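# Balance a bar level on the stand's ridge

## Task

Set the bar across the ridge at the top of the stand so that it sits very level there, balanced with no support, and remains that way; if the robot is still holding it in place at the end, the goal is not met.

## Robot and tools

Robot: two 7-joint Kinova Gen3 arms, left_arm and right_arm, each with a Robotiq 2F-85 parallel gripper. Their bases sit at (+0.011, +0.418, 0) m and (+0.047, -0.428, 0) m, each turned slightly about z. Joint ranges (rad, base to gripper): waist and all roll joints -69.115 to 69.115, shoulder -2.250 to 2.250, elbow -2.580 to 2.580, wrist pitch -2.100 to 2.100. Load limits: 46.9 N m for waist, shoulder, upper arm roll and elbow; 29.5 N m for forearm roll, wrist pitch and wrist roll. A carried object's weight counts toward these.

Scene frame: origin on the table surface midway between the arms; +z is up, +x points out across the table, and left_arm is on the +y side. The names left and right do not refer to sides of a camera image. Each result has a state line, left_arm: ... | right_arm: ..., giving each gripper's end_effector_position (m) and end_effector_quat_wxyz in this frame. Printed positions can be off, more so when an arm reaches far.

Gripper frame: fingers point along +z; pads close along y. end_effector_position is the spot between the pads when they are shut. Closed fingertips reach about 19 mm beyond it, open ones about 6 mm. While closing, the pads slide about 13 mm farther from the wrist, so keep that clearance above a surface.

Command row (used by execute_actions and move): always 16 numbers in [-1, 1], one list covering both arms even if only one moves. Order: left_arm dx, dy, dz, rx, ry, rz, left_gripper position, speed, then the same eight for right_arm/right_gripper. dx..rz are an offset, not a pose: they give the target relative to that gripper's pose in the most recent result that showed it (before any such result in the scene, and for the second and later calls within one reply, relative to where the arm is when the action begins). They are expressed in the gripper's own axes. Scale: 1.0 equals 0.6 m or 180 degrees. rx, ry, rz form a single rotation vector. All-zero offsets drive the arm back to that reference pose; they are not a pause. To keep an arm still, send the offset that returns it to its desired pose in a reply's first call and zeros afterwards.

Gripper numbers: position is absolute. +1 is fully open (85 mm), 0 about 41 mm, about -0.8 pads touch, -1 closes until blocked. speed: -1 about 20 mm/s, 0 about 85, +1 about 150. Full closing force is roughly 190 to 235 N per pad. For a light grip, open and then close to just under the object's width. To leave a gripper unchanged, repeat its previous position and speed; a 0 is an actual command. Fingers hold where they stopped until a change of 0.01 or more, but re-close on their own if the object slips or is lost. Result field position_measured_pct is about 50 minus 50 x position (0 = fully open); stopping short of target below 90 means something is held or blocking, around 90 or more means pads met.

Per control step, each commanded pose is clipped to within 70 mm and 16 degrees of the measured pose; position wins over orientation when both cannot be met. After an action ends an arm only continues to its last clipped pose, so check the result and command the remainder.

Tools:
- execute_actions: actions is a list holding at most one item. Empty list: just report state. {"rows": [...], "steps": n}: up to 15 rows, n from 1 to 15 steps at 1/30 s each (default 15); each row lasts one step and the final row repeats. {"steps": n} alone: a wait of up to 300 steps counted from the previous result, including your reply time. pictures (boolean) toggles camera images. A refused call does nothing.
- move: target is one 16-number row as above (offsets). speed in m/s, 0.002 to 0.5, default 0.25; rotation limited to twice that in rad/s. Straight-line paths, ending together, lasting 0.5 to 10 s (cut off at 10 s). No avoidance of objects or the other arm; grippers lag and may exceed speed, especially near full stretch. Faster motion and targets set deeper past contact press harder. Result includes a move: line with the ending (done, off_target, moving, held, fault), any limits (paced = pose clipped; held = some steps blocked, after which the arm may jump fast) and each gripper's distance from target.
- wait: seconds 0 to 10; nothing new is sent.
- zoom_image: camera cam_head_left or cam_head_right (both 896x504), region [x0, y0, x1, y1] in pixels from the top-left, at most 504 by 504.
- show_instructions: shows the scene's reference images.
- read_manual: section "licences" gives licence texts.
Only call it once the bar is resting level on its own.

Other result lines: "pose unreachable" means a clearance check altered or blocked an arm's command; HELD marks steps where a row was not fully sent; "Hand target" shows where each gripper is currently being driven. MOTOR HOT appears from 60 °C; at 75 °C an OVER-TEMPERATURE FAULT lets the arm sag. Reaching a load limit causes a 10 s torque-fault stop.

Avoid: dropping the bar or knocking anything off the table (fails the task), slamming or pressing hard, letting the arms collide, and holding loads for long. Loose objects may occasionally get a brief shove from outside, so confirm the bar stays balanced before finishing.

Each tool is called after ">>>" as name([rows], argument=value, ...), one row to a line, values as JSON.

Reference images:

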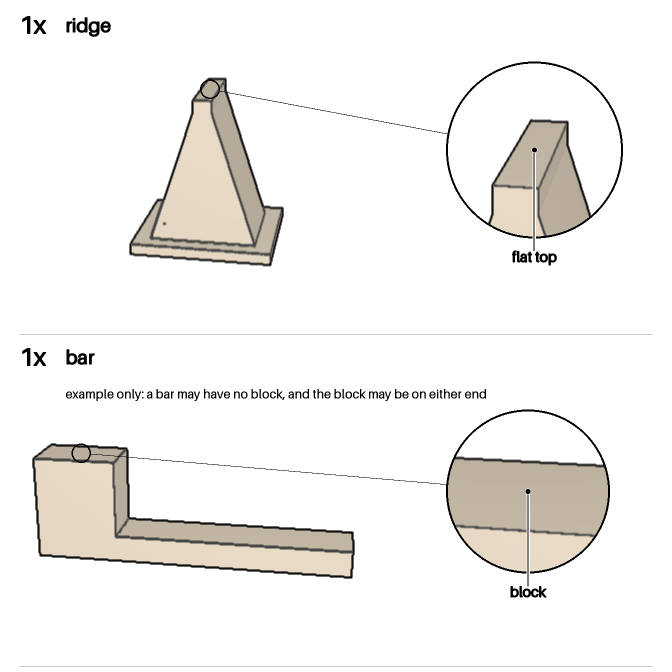

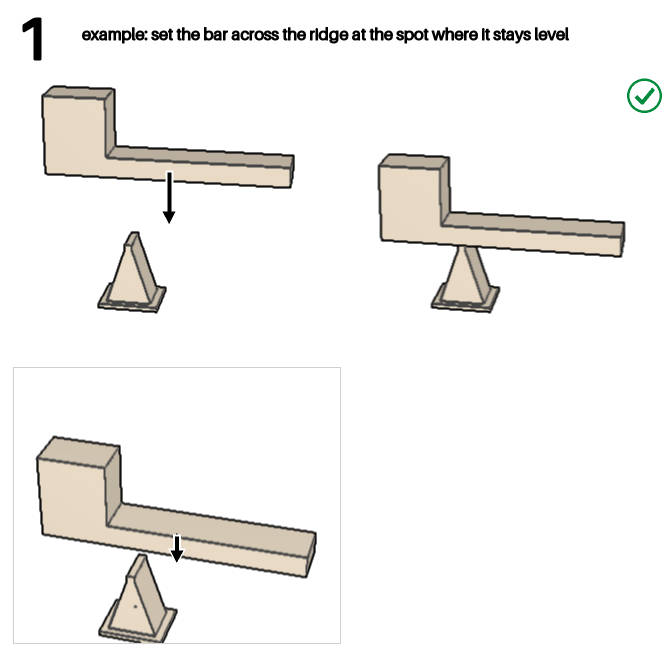

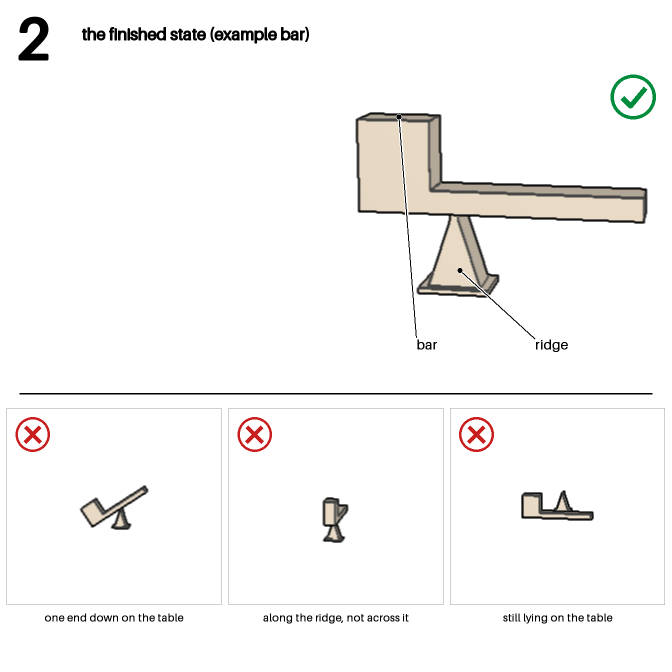

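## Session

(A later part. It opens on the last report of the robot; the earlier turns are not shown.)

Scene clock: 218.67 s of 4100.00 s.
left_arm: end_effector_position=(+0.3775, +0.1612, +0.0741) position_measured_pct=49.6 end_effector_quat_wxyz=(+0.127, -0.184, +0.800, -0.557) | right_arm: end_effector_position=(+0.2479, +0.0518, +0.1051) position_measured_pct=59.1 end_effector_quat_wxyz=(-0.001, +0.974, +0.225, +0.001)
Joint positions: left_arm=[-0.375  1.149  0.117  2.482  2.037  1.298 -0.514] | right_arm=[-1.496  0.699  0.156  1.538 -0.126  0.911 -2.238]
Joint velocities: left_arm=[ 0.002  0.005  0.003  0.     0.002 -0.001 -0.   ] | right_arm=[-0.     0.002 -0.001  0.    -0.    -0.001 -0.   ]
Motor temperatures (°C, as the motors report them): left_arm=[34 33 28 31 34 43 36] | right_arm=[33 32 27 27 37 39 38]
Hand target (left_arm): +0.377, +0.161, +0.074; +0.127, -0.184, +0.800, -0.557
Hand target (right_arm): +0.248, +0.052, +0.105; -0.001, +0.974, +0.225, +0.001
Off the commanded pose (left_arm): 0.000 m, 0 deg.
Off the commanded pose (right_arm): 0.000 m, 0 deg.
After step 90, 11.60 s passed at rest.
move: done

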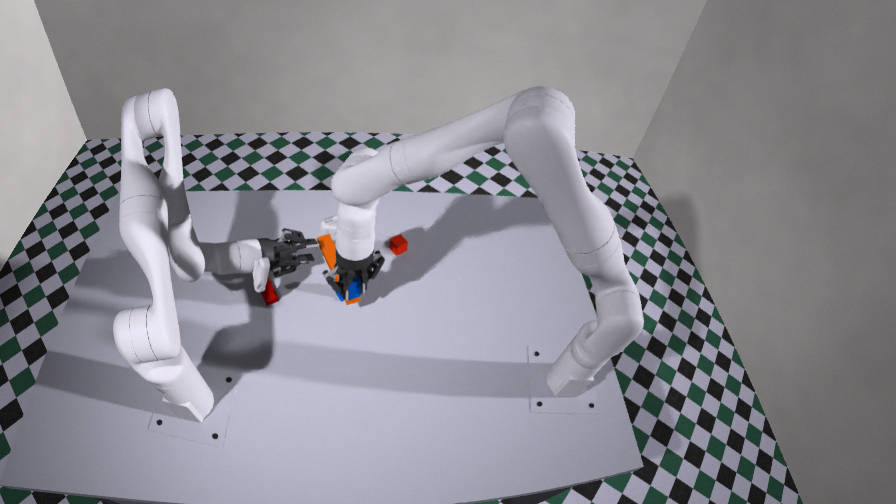

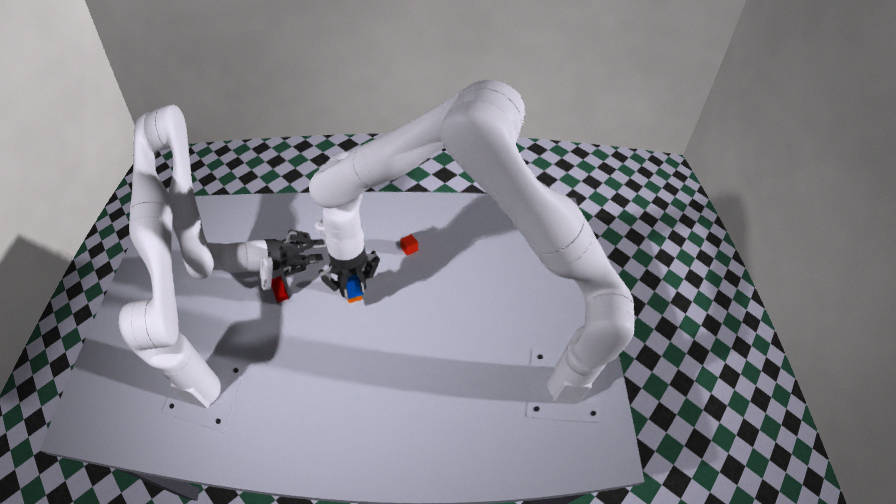

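>>> execute_actions([
  {"rows": [[0,0,0,0,0,0,0,0,0,0,0.0005,0,0,0,-1,-0.5],[0,0,0,0,0,0,0,0,0,0,0.001,0,0,0,-1,-0.5],[0,0,0,0,0,0,0,0,0,0,0.0015,0,0,0,-1,-0.5],[0,0,0,0,0,0,0,0,0,0,0.002,0,0,0,-1,-0.5],[0,0,0,0,0,0,0,0,0,0,0.0025,0,0,0,-1,-0.5],[0,0,0,0,0,0,0,0,0,0,0.003,0,0,0,-1,-0.5],[0,0,0,0,0,0,0,0,0,0,0.0035,0,0,0,-1,-0.5],[0,0,0,0,0,0,0,0,0,0,0.004,0,0,0,-1,-0.5],[0,0,0,0,0,0,0,0,0,0,0.0045,0,0,0,-1,-0.5],[0,0,0,0,0,0,0,0,0,0,0.005,0,0,0,-1,-0.5]], "steps": 15},
])

>>> zoom_image(camera="cam_head_left", region=[290, 220, 390, 320])

Scene clock: 227.97 s of 4100.00 s.
left_arm: end_effector_position=(+0.3775, +0.1612, +0.0741) position_measured_pct=49.6 end_effector_quat_wxyz=(+0.127, -0.184, +0.800, -0.557) | right_arm: end_effector_position=(+0.2479, +0.0518, +0.1022) position_measured_pct=59.1 end_effector_quat_wxyz=(-0.001, +0.974, +0.225, +0.001)
Joint positions: left_arm=[-0.375  1.149  0.117  2.482  2.037  1.298 -0.514] | right_arm=[-1.496  0.703  0.156  1.541 -0.127  0.904 -2.237]
Joint velocities: left_arm=[-0.001  0.001  0.001  0.001  0.001  0.001 -0.001] | right_arm=[-0.     0.001 -0.001  0.001  0.     0.     0.   ]
Motor temperatures (°C, as the motors report them): left_arm=[34 33 28 31 34 43 36] | right_arm=[33 32 27 27 37 39 38]
Hand target (left_arm): +0.378, +0.161, +0.074; +0.127, -0.184, +0.800, -0.557
Hand target (right_arm): +0.248, +0.052, +0.102; -0.001, +0.974, +0.225, +0.001
Off the commanded pose (left_arm): 0.000 m, 0 deg.
Off the commanded pose (right_arm): 0.000 m, 0 deg.
Steps of this call (steps 1 to 90: nothing new was sent; then 5.80 s passed at rest; steps 91 to 105: all 15 steps of this action). Readings (end_effector_position | what the end effector reports):
91: left_arm (+0.3774, +0.1611, +0.0741) | right_arm (+0.2480, +0.0518, +0.1050) | left_arm position_measured_pct=49.6 | right_arm position_measured_pct=59.1
92: left_arm (+0.3775, +0.1611, +0.0741) | right_arm (+0.2480, +0.0518, +0.1049) | left_arm position_measured_pct=49.6 | right_arm position_measured_pct=59.1
94: left_arm (+0.3775, +0.1612, +0.0741) | right_arm (+0.2480, +0.0518, +0.1044) | left_arm position_measured_pct=49.6 | right_arm position_measured_pct=59.1
98: left_arm (+0.3775, +0.1612, +0.0741) | right_arm (+0.2480, +0.0518, +0.1033) | left_arm position_measured_pct=49.6 | right_arm position_measured_pct=59.1
105: the state above

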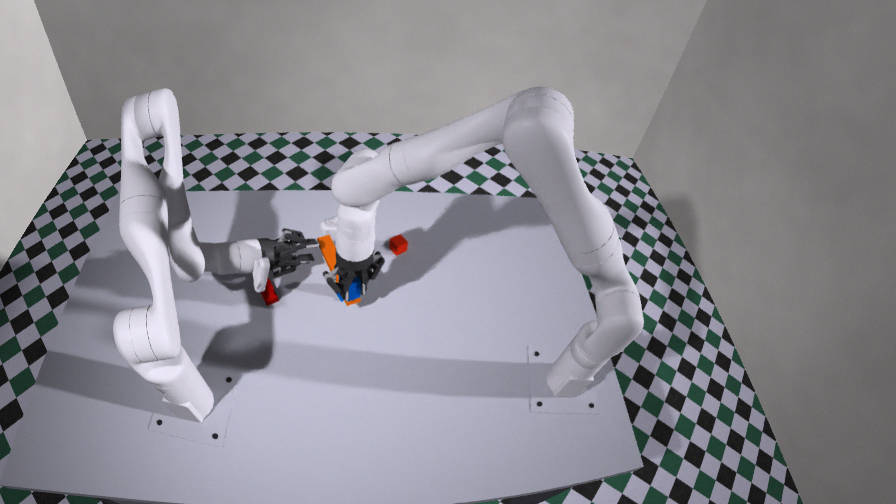

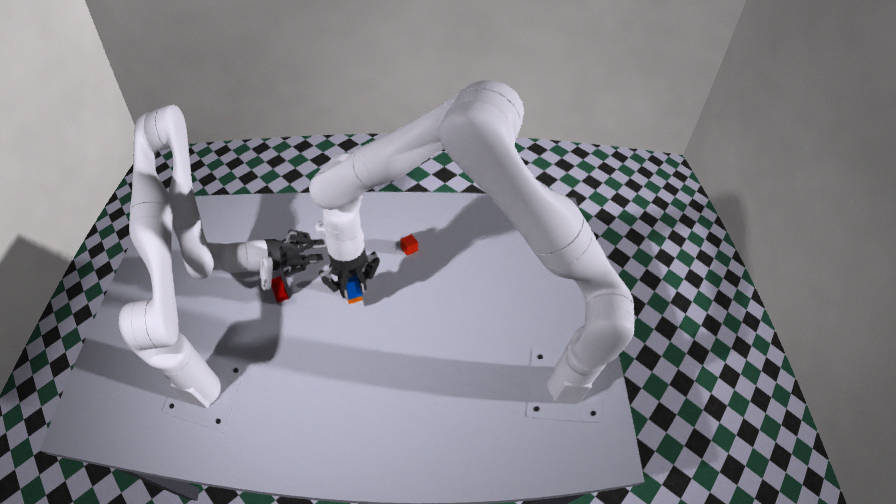

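Region (290, 220, 390, 320) of cam_head_left's 896x504 image, scaled by 5.040, with more detail than that image has.

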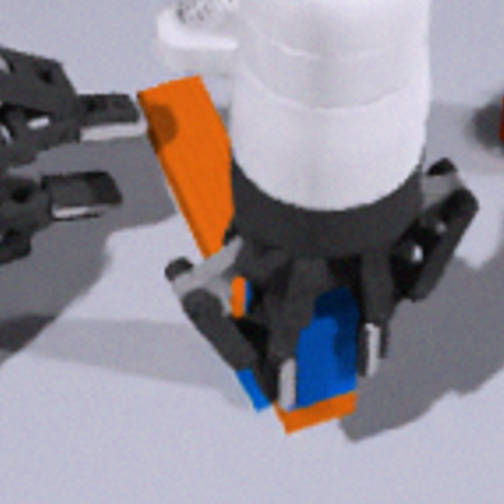

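>>> move(target=[0,0,0,0,0,0,0,0,0,0,0.012,0,0,0,-1,-0.5], speed=0.008)

>>> zoom_image(camera="cam_head_left", region=[290, 220, 390, 320])

Scene clock: 234.20 s of 4100.00 s.
left_arm: end_effector_position=(+0.3775, +0.1612, +0.0741) position_measured_pct=49.6 end_effector_quat_wxyz=(+0.127, -0.184, +0.800, -0.557) | right_arm: end_effector_position=(+0.2480, +0.0519, +0.0950) position_measured_pct=59.1 end_effector_quat_wxyz=(-0.001, +0.974, +0.225, +0.002)
Joint positions: left_arm=[-0.375  1.149  0.117  2.482  2.037  1.298 -0.514] | right_arm=[-1.495  0.714  0.154  1.547 -0.128  0.887 -2.236]
Joint velocities: left_arm=[ 0.    -0.002  0.001  0.001  0.     0.    -0.   ] | right_arm=[ 0.     0.002 -0.     0.    -0.     0.     0.001]
Motor temperatures (°C, as the motors report them): left_arm=[34 33 28 31 34 43 36] | right_arm=[33 32 27 27 37 39 38]
Hand target (left_arm): +0.378, +0.161, +0.074; +0.127, -0.184, +0.800, -0.557
Hand target (right_arm): +0.248, +0.052, +0.095; -0.001, +0.974, +0.225, +0.002
Off the commanded pose (left_arm): 0.000 m, 0 deg.
Off the commanded pose (right_arm): 0.000 m, 0 deg.
After step 90, 2.13 s passed at rest.
move: done

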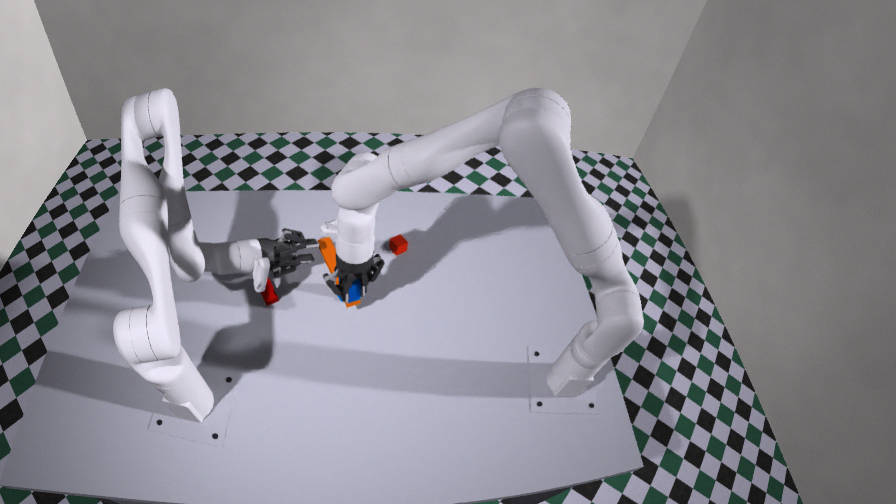

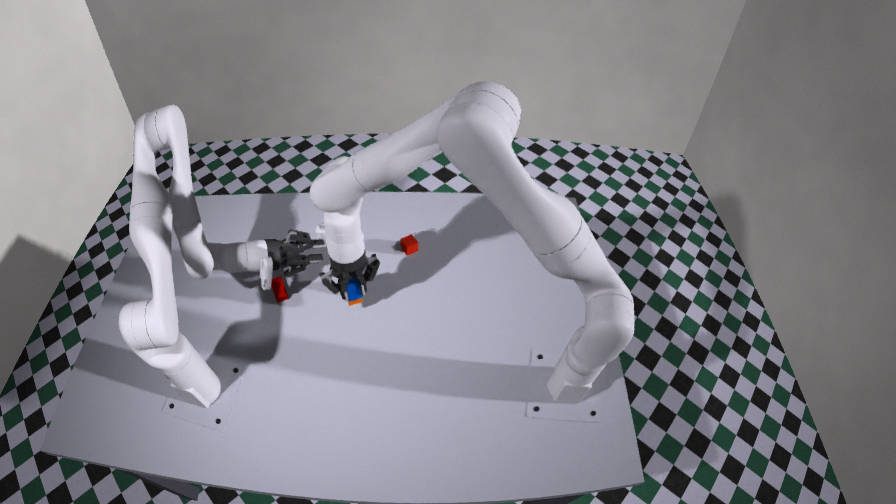

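Region (290, 220, 390, 320) of cam_head_left's 896x504 image, scaled by 5.040, with more detail than that image has.

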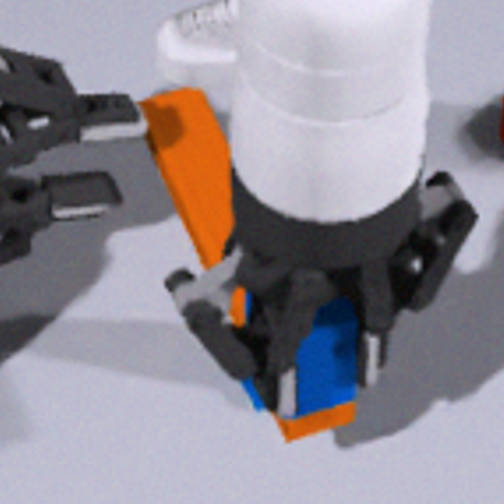

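>>> move(target=[0,0,0,0,0,0,0,0,0.022,0.014,0.008,0,0,0,-1,-0.5], speed=0.02)

>>> zoom_image(camera="cam_head_left", region=[290, 220, 390, 320])

>>> move(target=[0,0,0,0,0,0,0,0,0,0,0.005,0,0,0,-1,-0.5], speed=0.005)

>>> zoom_image(camera="cam_head_left", region=[290, 220, 390, 320])

Scene clock: 252.03 s of 4100.00 s.
left_arm: end_effector_position=(+0.3775, +0.1612, +0.0741) position_measured_pct=49.6 end_effector_quat_wxyz=(+0.127, -0.184, +0.800, -0.557) | right_arm: end_effector_position=(+0.2632, +0.0504, +0.0907) position_measured_pct=59.1 end_effector_quat_wxyz=(-0.002, +0.974, +0.225, +0.002)
Joint positions: left_arm=[-0.375  1.149  0.117  2.482  2.037  1.298 -0.514] | right_arm=[-1.464  0.729  0.151  1.533 -0.129  0.885 -2.207]
Joint velocities: left_arm=[ 0.001 -0.001 -0.001  0.002  0.     0.    -0.   ] | right_arm=[ 0.002 -0.    -0.    -0.001 -0.001  0.001  0.002]
Motor temperatures (°C, as the motors report them): left_arm=[34 33 28 31 34 43 36] | right_arm=[33 33 27 27 36 39 38]
Hand target (left_arm): +0.378, +0.161, +0.074; +0.127, -0.184, +0.800, -0.557
Hand target (right_arm): +0.264, +0.050, +0.090; -0.001, +0.974, +0.225, +0.001
Off the commanded pose (left_arm): 0.000 m, 0 deg.
Off the commanded pose (right_arm): 0.001 m, 0 deg.
After step 90, 13.80 s passed at rest.
move: done

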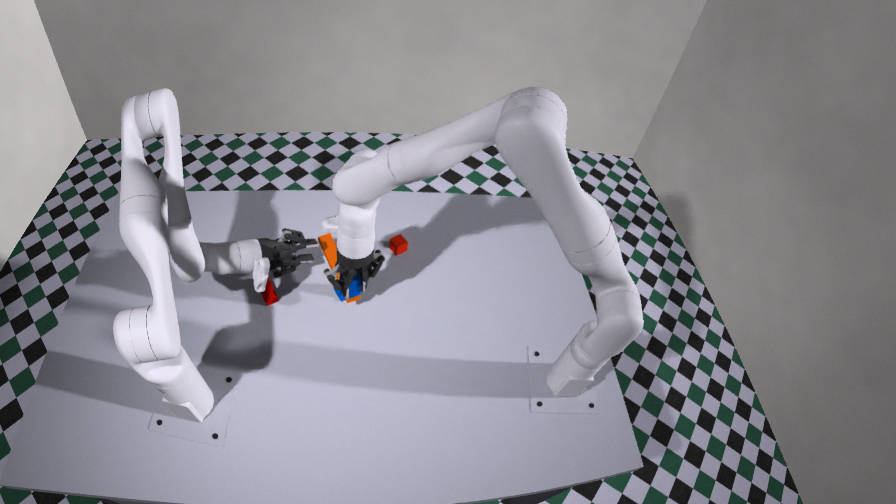

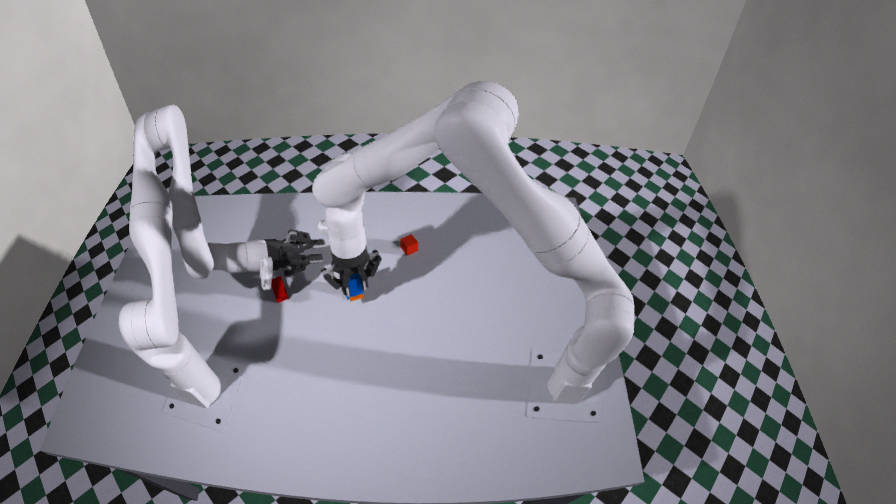

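Region (290, 220, 390, 320) of cam_head_left's 896x504 image, scaled by 5.040, with more detail than that image has.

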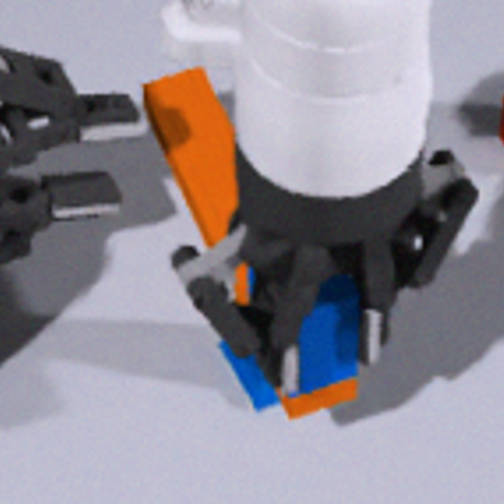

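Scene clock: 252.87 s of 4100.00 s.
left_arm: end_effector_position=(+0.3775, +0.1612, +0.0741) position_measured_pct=49.6 end_effector_quat_wxyz=(+0.127, -0.184, +0.800, -0.557) | right_arm: end_effector_position=(+0.2639, +0.0515, +0.0902) position_measured_pct=59.1 end_effector_quat_wxyz=(-0.003, +0.974, +0.225, +0.003)
Joint positions: left_arm=[-0.375  1.149  0.117  2.482  2.037  1.298 -0.514] | right_arm=[-1.463  0.729  0.151  1.535 -0.129  0.879 -2.207]
Joint velocities: left_arm=[-0.001 -0.001 -0.001  0.    -0.001 -0.001  0.   ] | right_arm=[ 0.     0.001  0.     0.001  0.    -0.001 -0.001]
Motor temperatures (°C, as the motors report them): left_arm=[34 33 28 31 34 43 36] | right_arm=[33 33 27 27 36 39 38]
Hand target (left_arm): +0.378, +0.161, +0.074; +0.127, -0.184, +0.800, -0.557
Hand target (right_arm): +0.263, +0.050, +0.088; -0.002, +0.974, +0.225, +0.002
Off the commanded pose (left_arm): 0.000 m, 0 deg.
Off the commanded pose (right_arm): 0.003 m, 0 deg.
move: done

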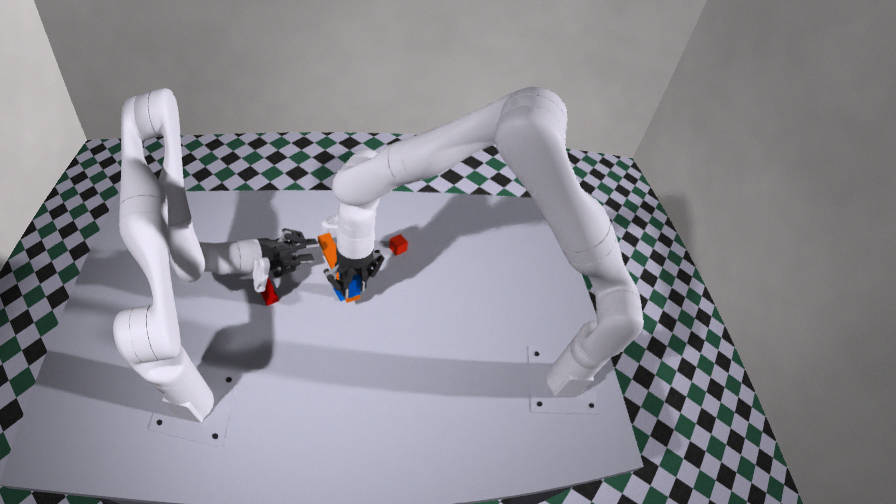

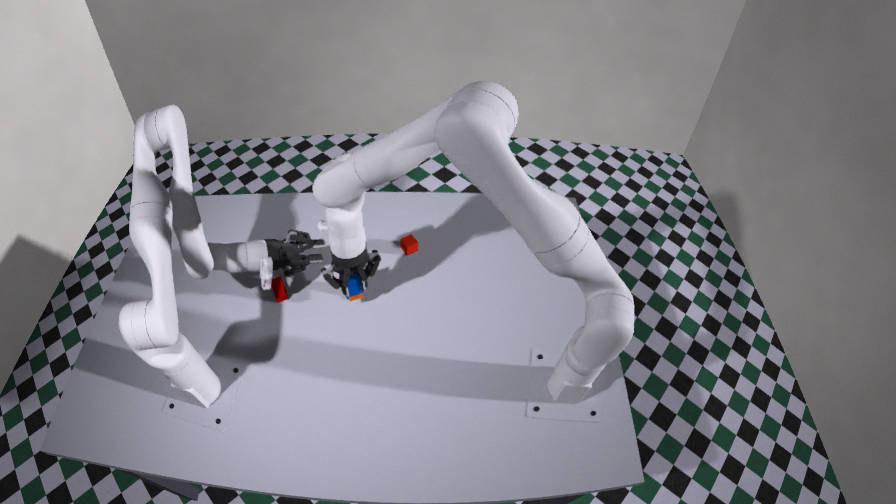

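Region (290, 220, 390, 320) of cam_head_left's 896x504 image, scaled by 5.040, with more detail than that image has.

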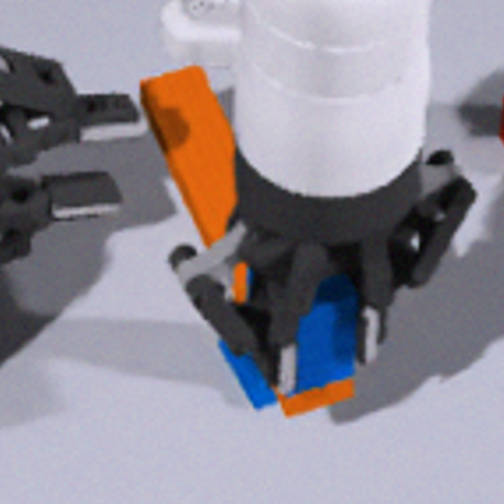

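>>> move(target=[0,0.013,0,0,0,0,0,0,-0.008,0.001,-0.004,0,0,0,-1,-0.5], speed=0.015)

>>> move(target=[0,0,0.075,0,0,0,0,0,0,0,0.003,0,0,0,-1,-0.5], speed=0.02)

>>> zoom_image(camera="cam_head_left", region=[290, 220, 390, 320])

Scene clock: 262.17 s of 4100.00 s.
left_arm: end_effector_position=(+0.3763, +0.1636, +0.0669) position_measured_pct=49.6 end_effector_quat_wxyz=(+0.127, -0.184, +0.800, -0.557) | right_arm: end_effector_position=(+0.2598, +0.0488, +0.0925) position_measured_pct=59.1 end_effector_quat_wxyz=(-0.003, +0.974, +0.225, +0.003)
Joint positions: left_arm=[-0.38   1.175  0.109  2.476  2.029  1.307 -0.532] | right_arm=[-1.47   0.718  0.152  1.548 -0.129  0.876 -2.212]
Joint velocities: left_arm=[-0.     0.005 -0.001 -0.003 -0.     0.002 -0.002] | right_arm=[-0.    -0.002  0.     0.001  0.    -0.002 -0.   ]
Motor temperatures (°C, as the motors report them): left_arm=[34 33 28 31 34 43 36] | right_arm=[33 33 27 27 37 39 38]
Hand target (left_arm): +0.376, +0.164, +0.067; +0.127, -0.184, +0.800, -0.557
Hand target (right_arm): +0.260, +0.049, +0.093; -0.003, +0.974, +0.225, +0.003
Off the commanded pose (left_arm): 0.000 m, 0 deg.
Off the commanded pose (right_arm): 0.000 m, 0 deg.
After step 90, 5.57 s passed at rest.
move: done

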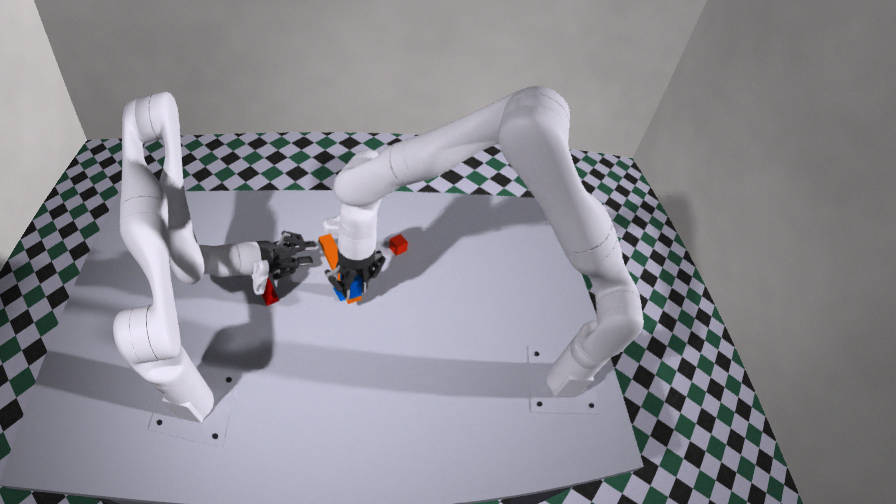

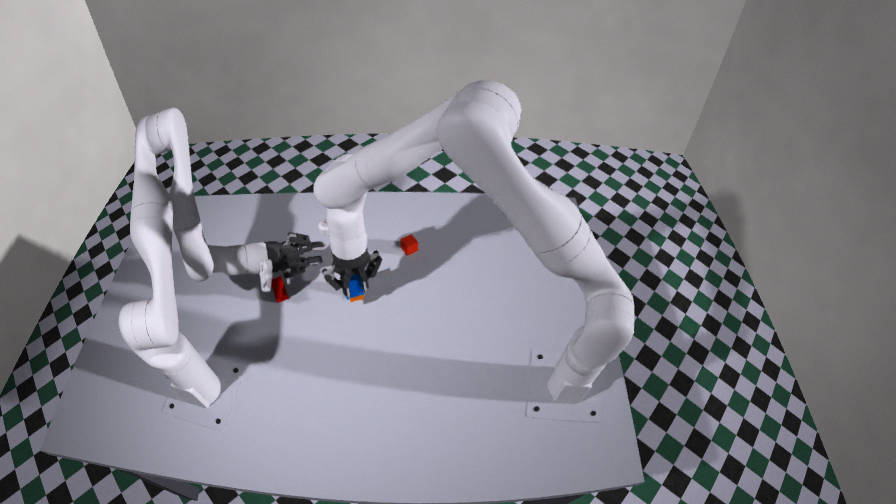

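Scene clock: 264.63 s of 4100.00 s.
left_arm: end_effector_position=(+0.3949, +0.1256, +0.0516) position_measured_pct=49.6 end_effector_quat_wxyz=(+0.127, -0.184, +0.799, -0.557) | right_arm: end_effector_position=(+0.2599, +0.0488, +0.0907) position_measured_pct=59.1 end_effector_quat_wxyz=(-0.003, +0.974, +0.225, +0.003)
Joint positions: left_arm=[-0.276  1.203  0.173  2.399  2.158  1.292 -0.498] | right_arm=[-1.469  0.721  0.151  1.55  -0.129  0.872 -2.212]
Joint velocities: left_arm=[ 0.003  0.     0.002 -0.003  0.002 -0.002 -0.   ] | right_arm=[ 0.     0.001  0.    -0.    -0.     0.    -0.   ]
Motor temperatures (°C, as the motors report them): left_arm=[34 33 28 31 34 43 36] | right_arm=[33 33 27 27 36 39 38]
Hand target (left_arm): +0.395, +0.125, +0.052; +0.127, -0.184, +0.799, -0.557
Hand target (right_arm): +0.260, +0.049, +0.091; -0.003, +0.974, +0.225, +0.003
Off the commanded pose (left_arm): 0.000 m, 0 deg.
Off the commanded pose (right_arm): 0.000 m, 0 deg.
move: done

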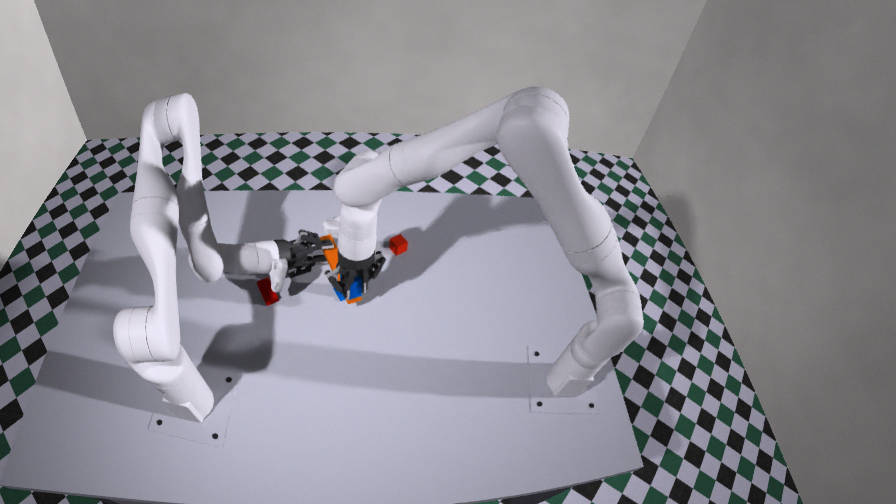

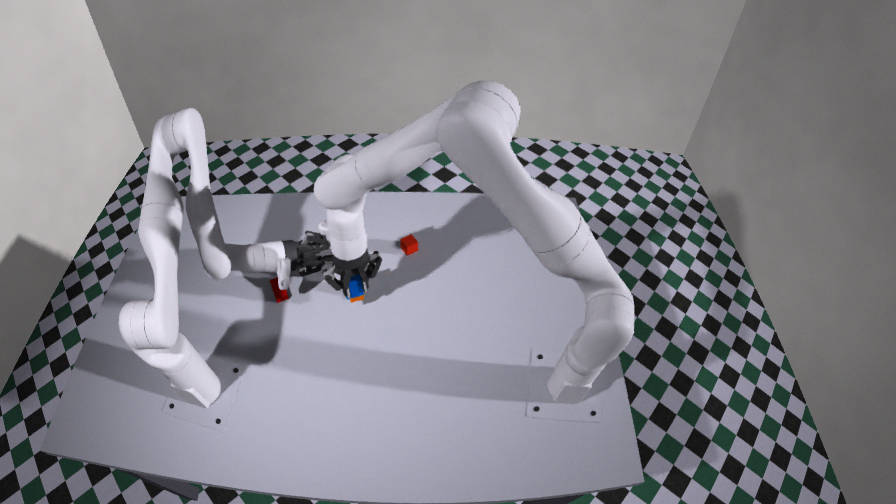

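Region (290, 220, 390, 320) of cam_head_left's 896x504 image, scaled by 5.040, with more detail than that image has.

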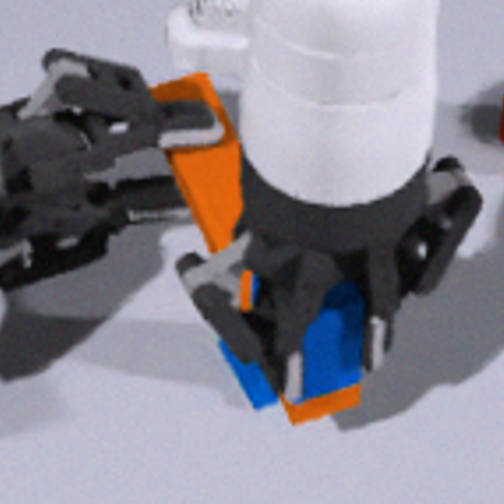

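Cage in place. Release slightly.

>>> move(target=[0,0,0,0,0,0,0,0,0,0,0,0,0,0,-0.05,-1])

>>> wait(seconds=1)

>>> zoom_image(camera="cam_head_left", region=[290, 220, 390, 320])

Scene clock: 268.93 s of 4100.00 s.
left_arm: end_effector_position=(+0.3949, +0.1256, +0.0516) position_measured_pct=49.6 end_effector_quat_wxyz=(+0.127, -0.184, +0.799, -0.557) | right_arm: end_effector_position=(+0.2599, +0.0488, +0.0907) position_measured_pct=52.4 end_effector_quat_wxyz=(-0.003, +0.974, +0.225, +0.003)
Joint positions: left_arm=[-0.276  1.203  0.173  2.399  2.158  1.292 -0.498] | right_arm=[-1.469  0.721  0.151  1.55  -0.129  0.872 -2.212]
Joint velocities: left_arm=[-0. -0. -0.  0. -0.  0. -0.] | right_arm=[ 0.     0.001 -0.     0.    -0.    -0.002 -0.   ]
Motor temperatures (°C, as the motors report them): left_arm=[34 33 28 31 34 43 36] | right_arm=[33 33 27 27 36 39 38]
Hand target (left_arm): +0.395, +0.126, +0.052; +0.127, -0.184, +0.799, -0.557
Hand target (right_arm): +0.260, +0.049, +0.091; -0.003, +0.974, +0.225, +0.003
Off the commanded pose (left_arm): 0.000 m, 0 deg.
Off the commanded pose (right_arm): 0.000 m, 0 deg.
After step 90, 0.60 s passed at rest.
move: done

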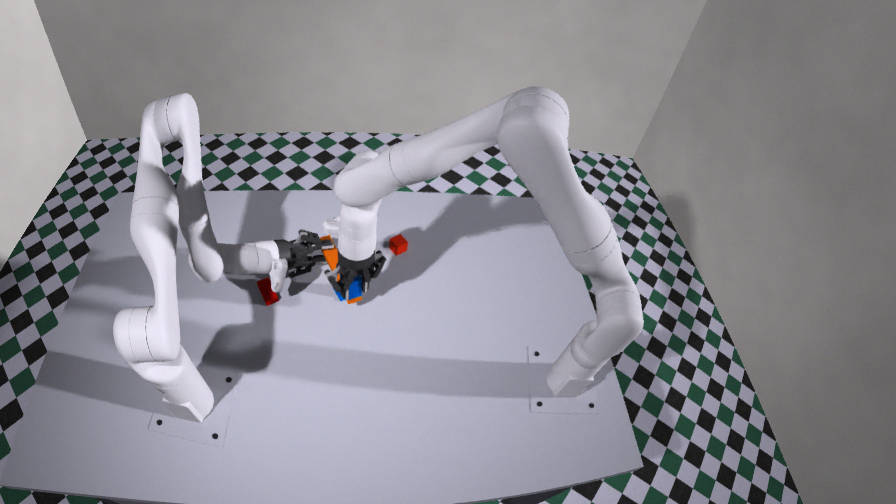

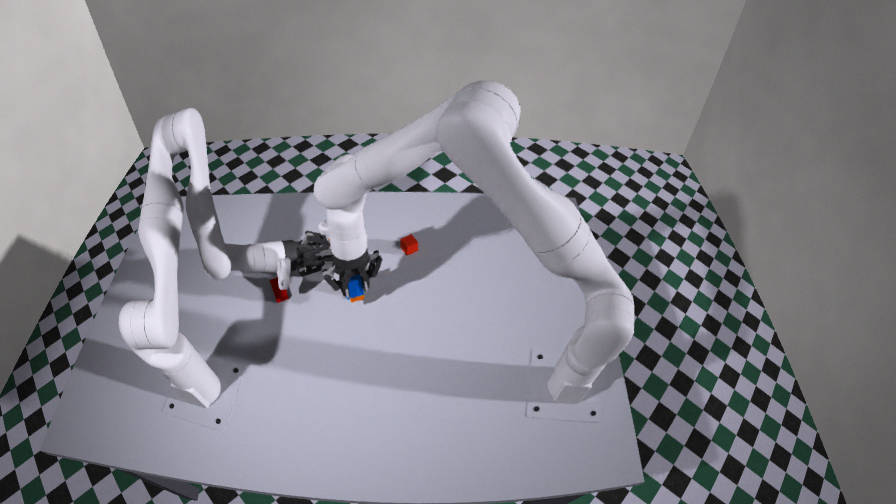

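Scene clock: 269.93 s of 4100.00 s.
left_arm: end_effector_position=(+0.3949, +0.1256, +0.0516) position_measured_pct=49.6 end_effector_quat_wxyz=(+0.127, -0.184, +0.799, -0.557) | right_arm: end_effector_position=(+0.2599, +0.0488, +0.0907) position_measured_pct=52.4 end_effector_quat_wxyz=(-0.003, +0.974, +0.225, +0.003)
Joint positions: left_arm=[-0.276  1.203  0.173  2.399  2.158  1.292 -0.498] | right_arm=[-1.469  0.721  0.151  1.55  -0.129  0.872 -2.212]
Joint velocities: left_arm=[-0.     0.    -0.001 -0.001  0.001 -0.001 -0.   ] | right_arm=[-0.     0.001 -0.    -0.    -0.     0.001  0.   ]
Motor temperatures (°C, as the motors report them): left_arm=[34 33 28 31 34 43 36] | right_arm=[33 33 27 27 36 39 38]
Hand target (left_arm): +0.395, +0.126, +0.052; +0.127, -0.184, +0.799, -0.557
Hand target (right_arm): +0.260, +0.049, +0.091; -0.003, +0.974, +0.225, +0.003
Off the commanded pose (left_arm): 0.000 m, 0 deg.
Off the commanded pose (right_arm): 0.000 m, 0 deg.
Steps of this call (steps 1 to 30: nothing new was sent). Readings (end_effector_position | what the end effector reports):
1: left_arm (+0.3949, +0.1256, +0.0516) | right_arm (+0.2599, +0.0488, +0.0907) | left_arm position_measured_pct=49.6 | right_arm position_measured_pct=52.4
2: left_arm (+0.3949, +0.1256, +0.0516) | right_arm (+0.2599, +0.0488, +0.0907) | left_arm position_measured_pct=49.6 | right_arm position_measured_pct=52.4
4: left_arm (+0.3949, +0.1256, +0.0516) | right_arm (+0.2599, +0.0488, +0.0907) | left_arm position_measured_pct=49.6 | right_arm position_measured_pct=52.4
8: left_arm (+0.3949, +0.1256, +0.0516) | right_arm (+0.2599, +0.0488, +0.0907) | left_arm position_measured_pct=49.6 | right_arm position_measured_pct=52.4
30: the state above

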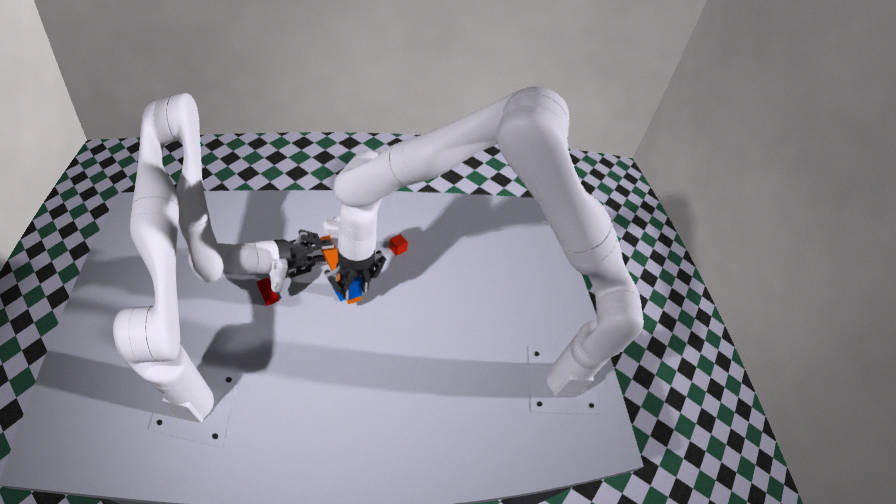

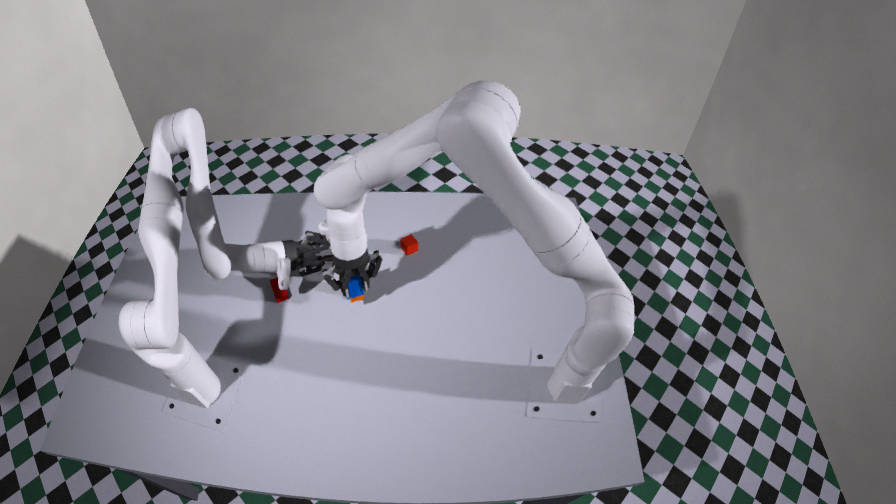

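Region (290, 220, 390, 320) of cam_head_left's 896x504 image, scaled by 5.040, with more detail than that image has.

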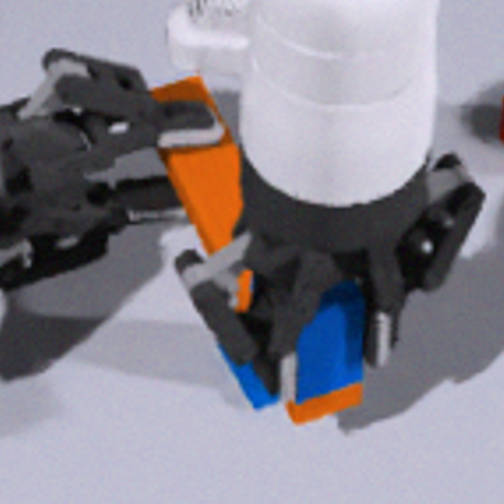

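>>> move(target=[0,0,0,0,0,0,0.2,-1,0,0,0,0,0,0,0.2,-1])

>>> zoom_image(camera="cam_head_left", region=[290, 220, 390, 320])

Scene clock: 274.23 s of 4100.00 s.
left_arm: end_effector_position=(+0.3949, +0.1256, +0.0516) position_measured_pct=40.1 end_effector_quat_wxyz=(+0.127, -0.184, +0.799, -0.557) | right_arm: end_effector_position=(+0.2599, +0.0488, +0.0907) position_measured_pct=40.1 end_effector_quat_wxyz=(-0.003, +0.974, +0.225, +0.003)
Joint positions: left_arm=[-0.276  1.203  0.173  2.399  2.158  1.292 -0.498] | right_arm=[-1.469  0.721  0.151  1.55  -0.129  0.872 -2.212]
Joint velocities: left_arm=[ 0.     0.     0.001  0.    -0.    -0.    -0.   ] | right_arm=[-0. -0.  0.  0. -0. -0.  0.]
Motor temperatures (°C, as the motors report them): left_arm=[34 33 28 31 34 43 36] | right_arm=[33 33 27 27 36 39 38]
Hand target (left_arm): +0.395, +0.126, +0.052; +0.127, -0.184, +0.799, -0.557
Hand target (right_arm): +0.260, +0.049, +0.091; -0.003, +0.974, +0.225, +0.003
Off the commanded pose (left_arm): 0.000 m, 0 deg.
Off the commanded pose (right_arm): 0.000 m, 0 deg.
After step 90, 0.40 s passed at rest.
move: done

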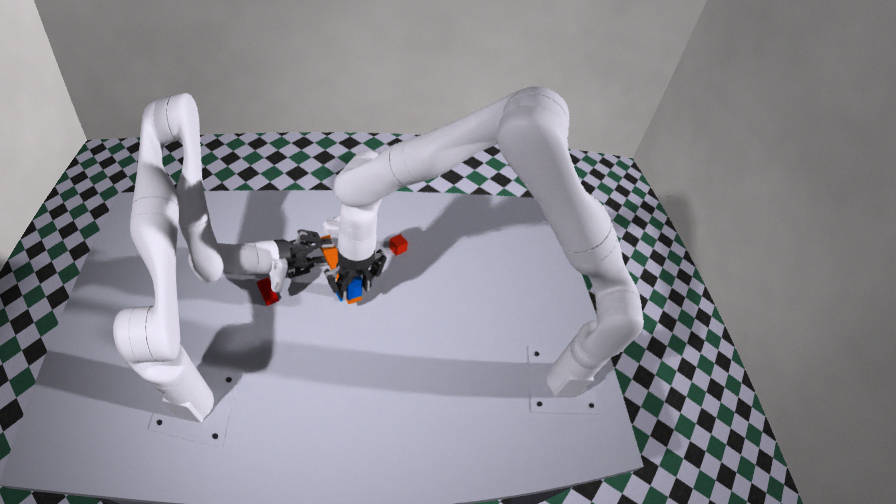

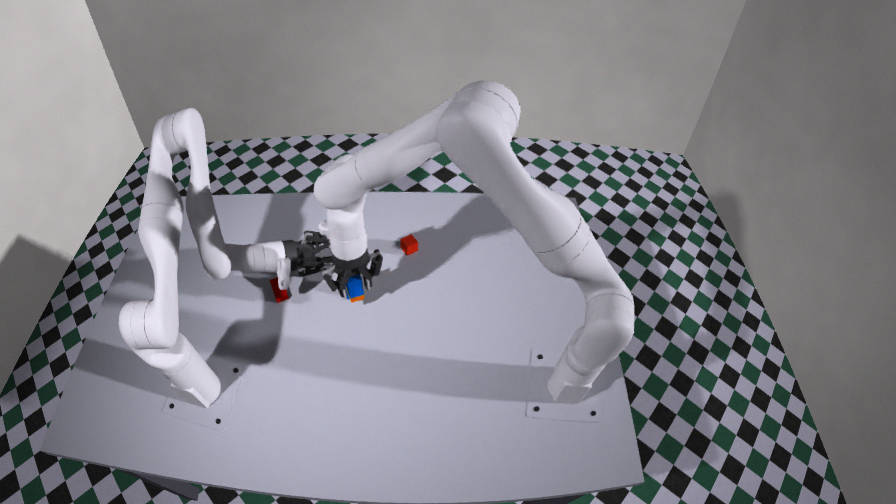

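Region (290, 220, 390, 320) of cam_head_left's 896x504 image, scaled by 5.040, with more detail than that image has.

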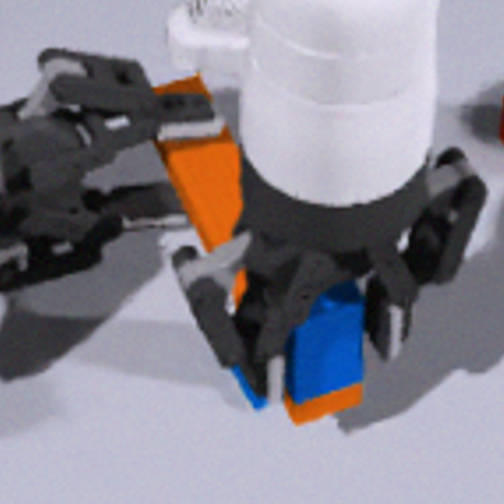

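>>> move(target=[0,0,-0.1,0,0,0,0.2,-1,0,0,-0.15,0,0,0,0.2,-1], speed=0.06)

>>> zoom_image(camera="cam_head_left", region=[290, 220, 390, 320])

Scene clock: 281.20 s of 4100.00 s.
left_arm: end_effector_position=(+0.3701, +0.1763, +0.0720) position_measured_pct=40.1 end_effector_quat_wxyz=(+0.127, -0.184, +0.800, -0.557) | right_arm: end_effector_position=(+0.2593, +0.0479, +0.1806) position_measured_pct=40.1 end_effector_quat_wxyz=(-0.003, +0.974, +0.225, +0.003)
Joint positions: left_arm=[-0.418  1.164  0.085  2.497  1.98   1.307 -0.54 ] | right_arm=[-1.482  0.601  0.172  1.444 -0.109  1.097 -2.229]
Joint velocities: left_arm=[-0.004 -0.001 -0.003  0.002 -0.002  0.001  0.   ] | right_arm=[-0.001 -0.002 -0.    -0.001  0.     0.001 -0.   ]
Motor temperatures (°C, as the motors report them): left_arm=[34 33 28 31 34 43 36] | right_arm=[33 33 27 27 36 39 38]
Hand target (left_arm): +0.370, +0.176, +0.072; +0.127, -0.184, +0.800, -0.557
Hand target (right_arm): +0.259, +0.048, +0.181; -0.003, +0.974, +0.225, +0.003
Off the commanded pose (left_arm): 0.000 m, 0 deg.
Off the commanded pose (right_arm): 0.000 m, 0 deg.
After step 90, 2.17 s passed at rest.
move: done

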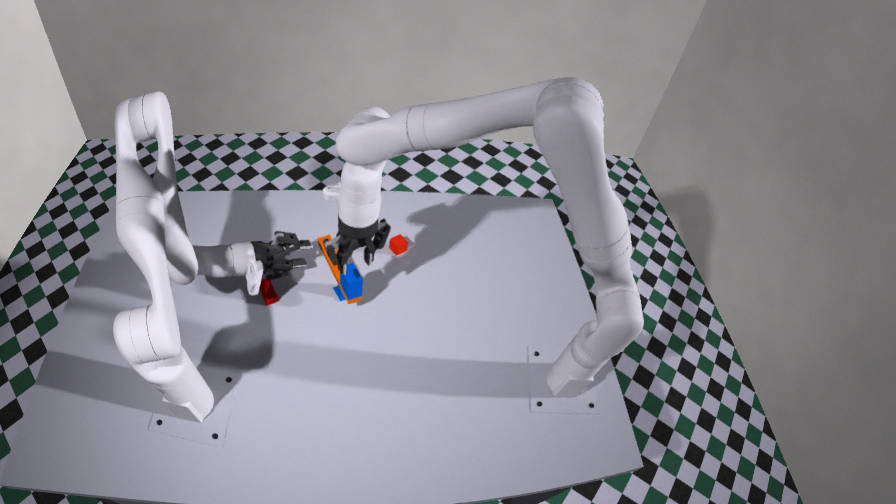

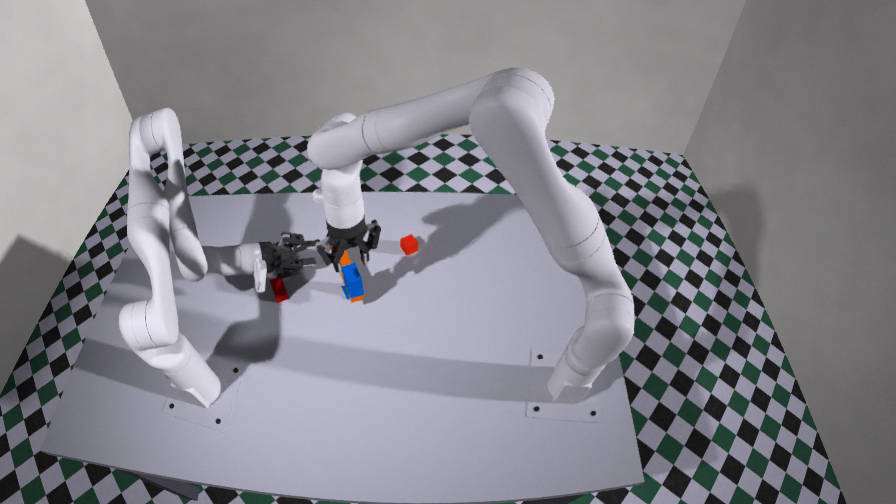

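Region (290, 220, 390, 320) of cam_head_left's 896x504 image, scaled by 5.040, with more detail than that image has.

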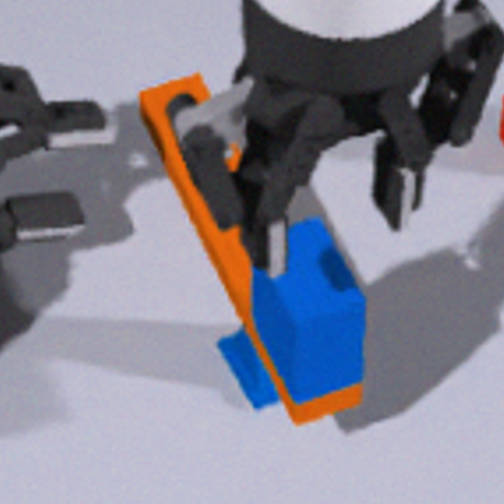

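Balanced and free.

>>> finished_scene(scene=1)

The scene is finished: the task was done.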